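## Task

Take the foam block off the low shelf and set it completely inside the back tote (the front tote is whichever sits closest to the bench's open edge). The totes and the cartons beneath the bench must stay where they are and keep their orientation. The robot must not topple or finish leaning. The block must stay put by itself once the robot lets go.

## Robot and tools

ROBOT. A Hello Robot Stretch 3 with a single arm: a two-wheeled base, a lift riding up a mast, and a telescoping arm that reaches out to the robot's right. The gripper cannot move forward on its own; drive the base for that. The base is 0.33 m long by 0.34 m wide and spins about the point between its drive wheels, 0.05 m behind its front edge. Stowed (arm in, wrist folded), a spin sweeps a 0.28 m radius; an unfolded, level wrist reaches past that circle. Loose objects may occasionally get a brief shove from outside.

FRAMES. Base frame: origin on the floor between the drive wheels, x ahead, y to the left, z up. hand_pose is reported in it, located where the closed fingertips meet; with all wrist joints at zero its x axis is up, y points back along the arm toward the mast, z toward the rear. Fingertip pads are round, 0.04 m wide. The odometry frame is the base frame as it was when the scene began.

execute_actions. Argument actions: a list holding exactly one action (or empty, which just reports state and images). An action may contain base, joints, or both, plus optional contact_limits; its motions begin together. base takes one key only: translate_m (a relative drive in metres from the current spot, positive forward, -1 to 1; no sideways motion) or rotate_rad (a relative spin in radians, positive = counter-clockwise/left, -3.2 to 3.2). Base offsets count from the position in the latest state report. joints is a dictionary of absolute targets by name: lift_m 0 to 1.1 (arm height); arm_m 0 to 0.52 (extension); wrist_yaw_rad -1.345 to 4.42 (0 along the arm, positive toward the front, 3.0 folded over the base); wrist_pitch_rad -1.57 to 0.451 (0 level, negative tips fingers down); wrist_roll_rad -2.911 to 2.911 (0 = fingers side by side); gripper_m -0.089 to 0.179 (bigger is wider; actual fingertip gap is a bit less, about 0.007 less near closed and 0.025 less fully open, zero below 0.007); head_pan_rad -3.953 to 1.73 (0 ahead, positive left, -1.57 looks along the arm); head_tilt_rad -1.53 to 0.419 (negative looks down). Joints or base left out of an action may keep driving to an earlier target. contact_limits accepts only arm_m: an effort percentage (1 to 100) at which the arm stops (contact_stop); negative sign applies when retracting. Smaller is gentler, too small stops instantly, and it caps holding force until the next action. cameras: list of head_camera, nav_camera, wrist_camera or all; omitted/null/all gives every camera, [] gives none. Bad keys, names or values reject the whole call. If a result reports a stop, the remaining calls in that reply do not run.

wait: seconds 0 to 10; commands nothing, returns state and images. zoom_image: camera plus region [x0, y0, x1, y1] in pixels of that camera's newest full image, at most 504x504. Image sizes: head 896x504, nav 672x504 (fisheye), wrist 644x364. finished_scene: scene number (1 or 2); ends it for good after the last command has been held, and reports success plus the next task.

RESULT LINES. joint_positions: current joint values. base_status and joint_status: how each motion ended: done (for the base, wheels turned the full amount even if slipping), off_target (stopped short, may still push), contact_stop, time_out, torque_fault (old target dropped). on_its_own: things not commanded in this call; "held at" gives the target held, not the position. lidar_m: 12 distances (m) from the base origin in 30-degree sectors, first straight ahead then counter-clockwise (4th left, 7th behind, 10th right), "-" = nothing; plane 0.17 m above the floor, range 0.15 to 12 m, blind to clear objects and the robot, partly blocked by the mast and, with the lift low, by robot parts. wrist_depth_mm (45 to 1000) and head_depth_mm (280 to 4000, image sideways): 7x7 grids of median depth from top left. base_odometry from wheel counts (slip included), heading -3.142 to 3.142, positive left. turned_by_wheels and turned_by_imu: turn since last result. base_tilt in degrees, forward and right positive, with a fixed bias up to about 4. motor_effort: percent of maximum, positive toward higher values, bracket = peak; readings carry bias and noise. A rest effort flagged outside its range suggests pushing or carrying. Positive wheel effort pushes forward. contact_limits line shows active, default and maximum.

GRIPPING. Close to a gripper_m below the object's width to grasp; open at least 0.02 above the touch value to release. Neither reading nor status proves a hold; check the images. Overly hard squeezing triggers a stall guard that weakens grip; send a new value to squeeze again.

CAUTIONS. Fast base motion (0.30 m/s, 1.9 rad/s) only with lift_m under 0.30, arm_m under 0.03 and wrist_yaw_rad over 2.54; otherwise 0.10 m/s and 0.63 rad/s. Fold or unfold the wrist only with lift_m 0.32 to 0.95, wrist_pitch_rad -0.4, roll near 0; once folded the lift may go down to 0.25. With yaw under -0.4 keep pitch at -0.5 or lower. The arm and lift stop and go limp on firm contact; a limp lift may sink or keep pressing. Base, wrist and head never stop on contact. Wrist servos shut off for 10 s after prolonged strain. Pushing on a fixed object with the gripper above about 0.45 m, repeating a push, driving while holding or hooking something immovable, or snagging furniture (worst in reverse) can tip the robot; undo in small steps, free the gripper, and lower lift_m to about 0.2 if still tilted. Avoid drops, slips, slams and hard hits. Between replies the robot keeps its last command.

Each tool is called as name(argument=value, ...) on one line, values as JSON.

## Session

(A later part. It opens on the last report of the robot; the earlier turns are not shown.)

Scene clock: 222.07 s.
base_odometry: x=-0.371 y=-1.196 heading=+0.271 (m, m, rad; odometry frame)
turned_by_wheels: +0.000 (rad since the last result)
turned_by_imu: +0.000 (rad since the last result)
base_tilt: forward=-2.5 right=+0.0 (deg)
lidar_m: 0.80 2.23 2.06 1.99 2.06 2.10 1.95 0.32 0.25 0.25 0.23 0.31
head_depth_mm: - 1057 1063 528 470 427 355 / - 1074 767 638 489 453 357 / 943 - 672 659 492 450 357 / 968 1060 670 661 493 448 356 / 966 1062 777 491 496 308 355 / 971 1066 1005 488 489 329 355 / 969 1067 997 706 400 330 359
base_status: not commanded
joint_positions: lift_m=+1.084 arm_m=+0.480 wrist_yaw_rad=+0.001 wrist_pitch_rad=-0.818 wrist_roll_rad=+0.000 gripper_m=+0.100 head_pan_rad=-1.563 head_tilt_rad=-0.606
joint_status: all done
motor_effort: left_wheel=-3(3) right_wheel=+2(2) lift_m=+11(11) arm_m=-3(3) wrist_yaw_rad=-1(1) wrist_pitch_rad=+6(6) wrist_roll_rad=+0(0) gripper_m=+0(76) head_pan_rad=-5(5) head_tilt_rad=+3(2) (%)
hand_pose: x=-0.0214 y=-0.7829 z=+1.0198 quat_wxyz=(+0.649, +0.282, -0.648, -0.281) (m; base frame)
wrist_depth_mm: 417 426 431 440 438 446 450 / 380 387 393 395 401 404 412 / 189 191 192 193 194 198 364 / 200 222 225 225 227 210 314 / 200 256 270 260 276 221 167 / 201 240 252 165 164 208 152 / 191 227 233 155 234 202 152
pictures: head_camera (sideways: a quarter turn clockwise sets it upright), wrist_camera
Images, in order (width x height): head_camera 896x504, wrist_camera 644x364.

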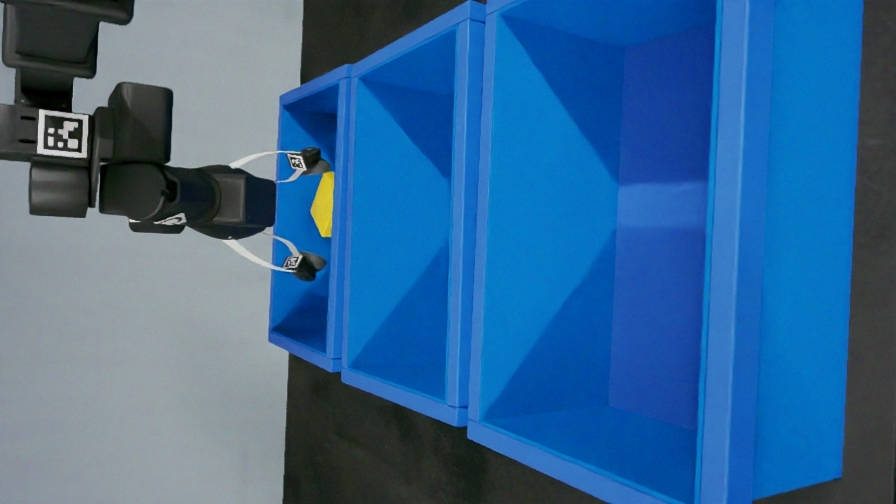

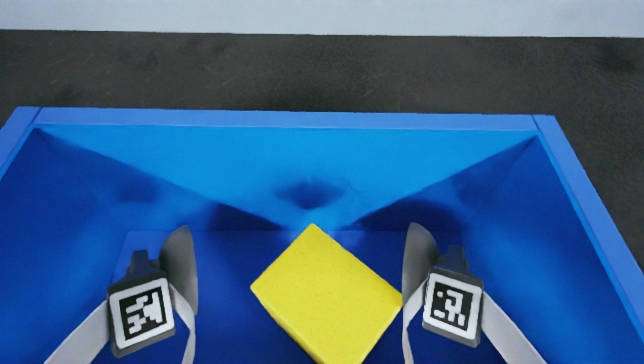

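execute_actions(actions=[{"joints": {"gripper_m": 0.14, "lift_m": 1.098}}], cameras=["wrist_camera", "head_camera"])

Scene clock: 226.73 s.
base_odometry: x=-0.371 y=-1.196 heading=+0.271 (m, m, rad; odometry frame)
turned_by_wheels: +0.000 (rad since the last result)
turned_by_imu: +0.000 (rad since the last result)
base_tilt: forward=-2.5 right=-0.1 (deg)
lidar_m: 0.81 2.23 2.07 1.99 2.06 2.10 1.96 0.32 0.25 0.26 0.23 0.31
head_depth_mm: 989 1053 1062 528 470 427 356 / - 1058 736 638 490 453 357 / - - 782 660 491 451 357 / 967 1053 724 659 493 448 356 / 967 1063 759 491 495 308 355 / 969 1065 1007 489 488 329 355 / 971 1066 999 706 401 330 360
base_status: not commanded
joint_positions: lift_m=+1.098 arm_m=+0.480 wrist_yaw_rad=+0.001 wrist_pitch_rad=-0.817 wrist_roll_rad=+0.000 gripper_m=+0.140 head_pan_rad=-1.563 head_tilt_rad=-0.606
joint_status: all done
motor_effort: left_wheel=-3(3) right_wheel=+2(2) lift_m=+26(27) arm_m=-3(3) wrist_yaw_rad=-1(1) wrist_pitch_rad=+6(6) wrist_roll_rad=+0(0) gripper_m=+0(82) head_pan_rad=-5(5) head_tilt_rad=+3(3) (%)
hand_pose: x=-0.0214 y=-0.7831 z=+1.0330 quat_wxyz=(+0.649, +0.281, -0.648, -0.281) (m; base frame)
wrist_depth_mm: 430 439 447 451 452 456 464 / 396 401 411 413 427 429 437 / 199 201 203 206 210 378 387 / 200 222 225 226 227 210 339 / 199 260 283 270 288 208 295 / 191 266 270 180 271 - 167 / - 244 248 172 248 244 150
pictures: head_camera (sideways: a quarter turn clockwise sets it upright), wrist_camera
Images, in order (width x height): head_camera 896x504, wrist_camera 644x364.

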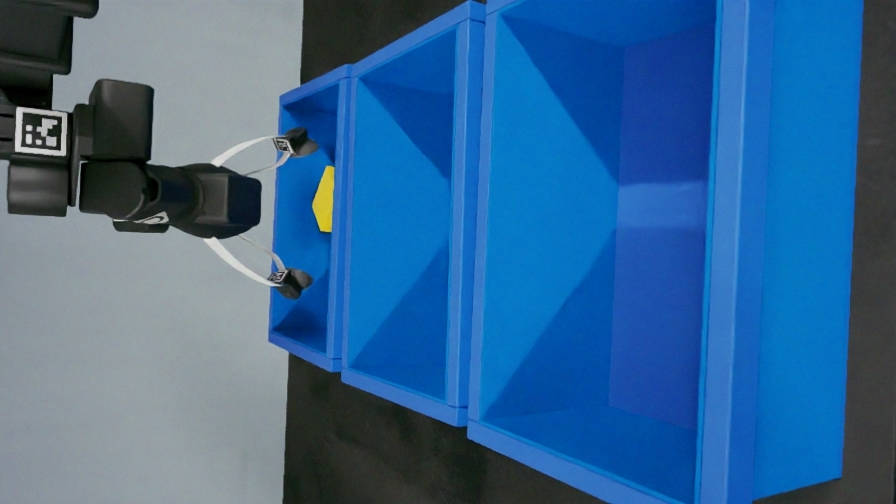

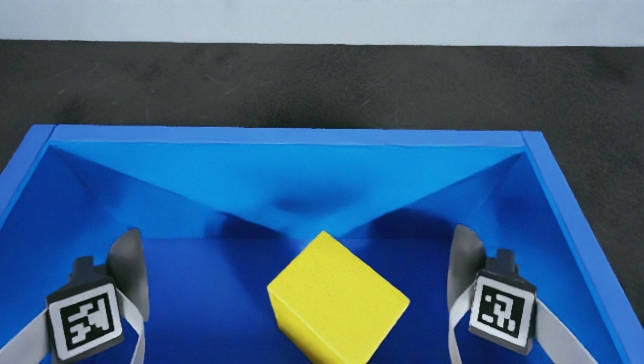

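execute_actions(actions=[])

Scene clock: 229.70 s.
base_odometry: x=-0.371 y=-1.196 heading=+0.271 (m, m, rad; odometry frame)
turned_by_wheels: +0.000 (rad since the last result)
turned_by_imu: +0.000 (rad since the last result)
base_tilt: forward=-2.5 right=-0.1 (deg)
lidar_m: 0.80 2.23 2.07 1.99 2.07 2.10 1.96 0.32 0.25 0.25 0.23 0.31
head_depth_mm: 988 1054 1062 528 471 427 355 / - 1057 736 639 489 452 357 / - - 785 660 492 451 358 / 968 1057 727 658 494 448 357 / 965 1067 757 491 496 308 355 / 967 1063 1011 488 488 329 354 / 975 1065 1002 706 401 330 359
base_status: not commanded
joint_positions: lift_m=+1.098 arm_m=+0.480 wrist_yaw_rad=+0.001 wrist_pitch_rad=-0.817 wrist_roll_rad=+0.000 gripper_m=+0.140 head_pan_rad=-1.563 head_tilt_rad=-0.606
joint_status: all done
motor_effort: left_wheel=-2(3) right_wheel=+2(2) lift_m=+25(27) arm_m=-3(3) wrist_yaw_rad=-1(1) wrist_pitch_rad=+6(6) wrist_roll_rad=+0(0) gripper_m=+1(82) head_pan_rad=-5(5) head_tilt_rad=+3(3) (%)
hand_pose: x=-0.0214 y=-0.7831 z=+1.0330 quat_wxyz=(+0.649, +0.281, -0.648, -0.281) (m; base frame)
wrist_depth_mm: 427 439 450 449 451 462 467 / 402 408 411 416 424 431 437 / 199 200 203 206 208 381 379 / 200 222 223 224 227 210 342 / 201 260 281 273 287 207 299 / 190 264 265 180 271 - 166 / - 244 245 171 247 243 150
pictures: head_camera (sideways: a quarter turn clockwise sets it upright), nav_camera (sideways: a quarter turn counterclockwise sets it upright), wrist_camera
Images, in order (width x height): head_camera 896x504, nav_camera 672x504, wrist_camera 644x364.

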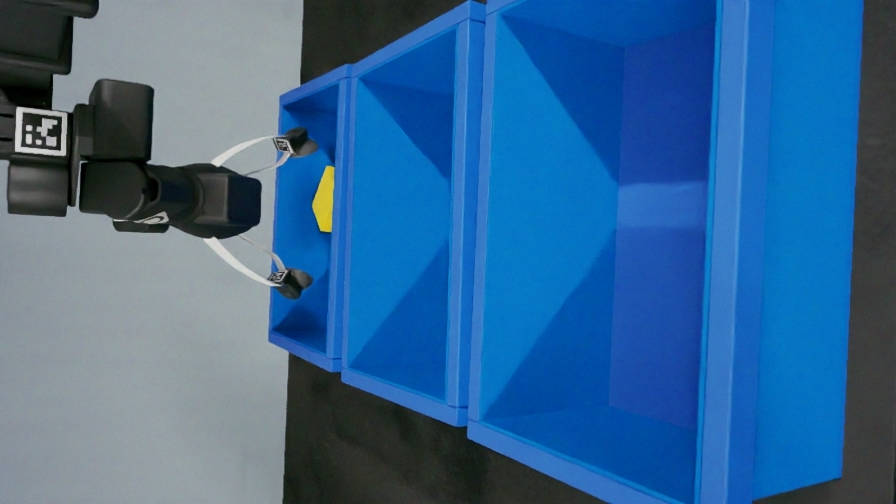

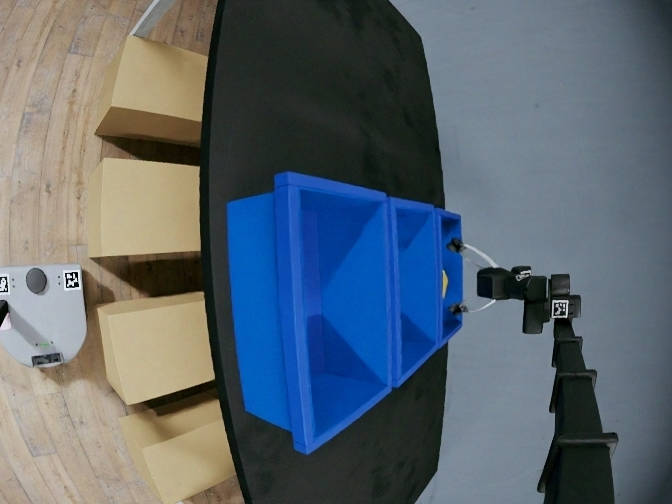

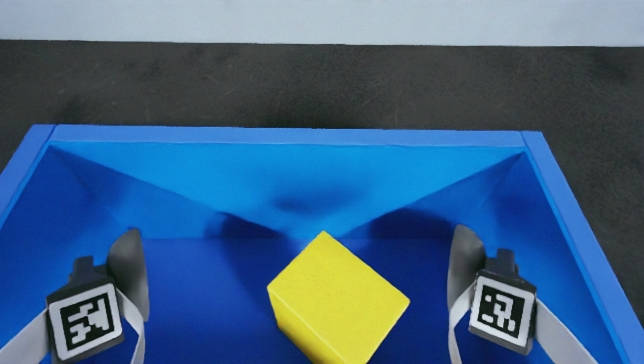

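execute_actions(actions=[{"joints": {"arm_m": 0.44, "wrist_pitch_rad": -0.35, "head_tilt_rad": -0.45}}])

Scene clock: 238.80 s.
base_odometry: x=-0.371 y=-1.196 heading=+0.271 (m, m, rad; odometry frame)
turned_by_wheels: +0.000 (rad since the last result)
turned_by_imu: +0.000 (rad since the last result)
base_tilt: forward=-2.6 right=-0.1 (deg)
lidar_m: 0.81 2.23 2.07 1.99 2.07 2.10 1.96 0.32 0.25 0.26 0.23 0.31
head_depth_mm: 967 - 1115 1011 484 464 429 / 966 - 1128 689 480 479 433 / 967 - 1144 681 478 477 436 / 971 1039 1132 679 477 475 435 / 967 1043 1124 682 477 476 433 / 971 1041 1125 952 476 471 430 / 971 1044 1123 945 668 394 310
base_status: not commanded
joint_positions: lift_m=+1.098 arm_m=+0.440 wrist_yaw_rad=+0.001 wrist_pitch_rad=-0.373 wrist_roll_rad=+0.000 gripper_m=+0.140 head_pan_rad=-1.563 head_tilt_rad=-0.458
joint_status: all done
motor_effort: left_wheel=-3(3) right_wheel=+2(2) lift_m=+25(25) arm_m=-3(4) wrist_yaw_rad=-1(1) wrist_pitch_rad=+8(8) wrist_roll_rad=+0(0) gripper_m=+0(1) head_pan_rad=-5(5) head_tilt_rad=+4(18) (%)
hand_pose: x=-0.0213 y=-0.8150 z=+1.1203 quat_wxyz=(+0.695, +0.132, -0.694, -0.131) (m; base frame)
wrist_depth_mm: 401 400 409 415 418 416 429 / 427 438 437 440 455 458 459 / 459 463 467 478 481 492 498 / 489 504 508 522 520 537 537 / 496 507 500 498 508 510 516 / 420 419 418 420 417 - 427 / - 237 238 239 242 242 373
pictures: head_camera (sideways: a quarter turn clockwise sets it upright), nav_camera (sideways: a quarter turn counterclockwise sets it upright), wrist_camera
Images, in order (width x height): head_camera 896x504, nav_camera 672x504, wrist_camera 644x364.

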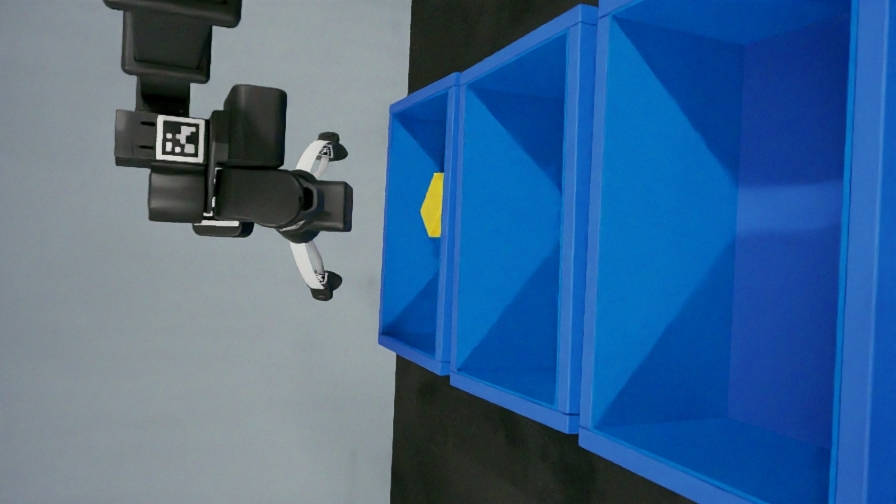

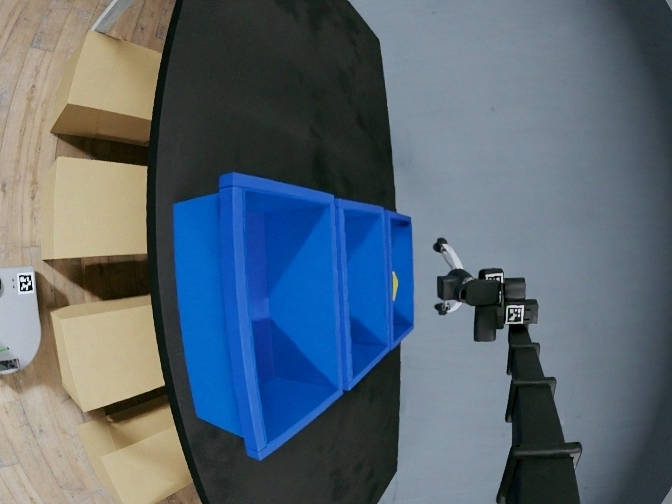

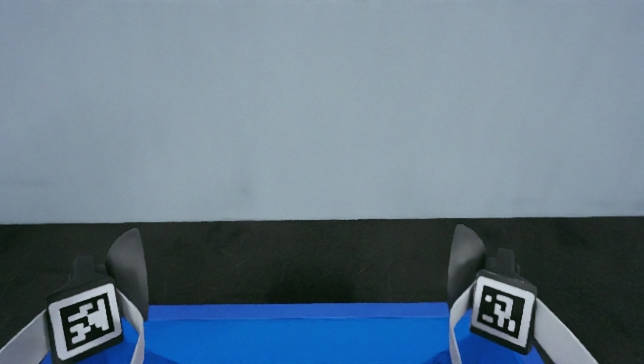

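finished_scene(scene=1)

The scene is finished: the task was done.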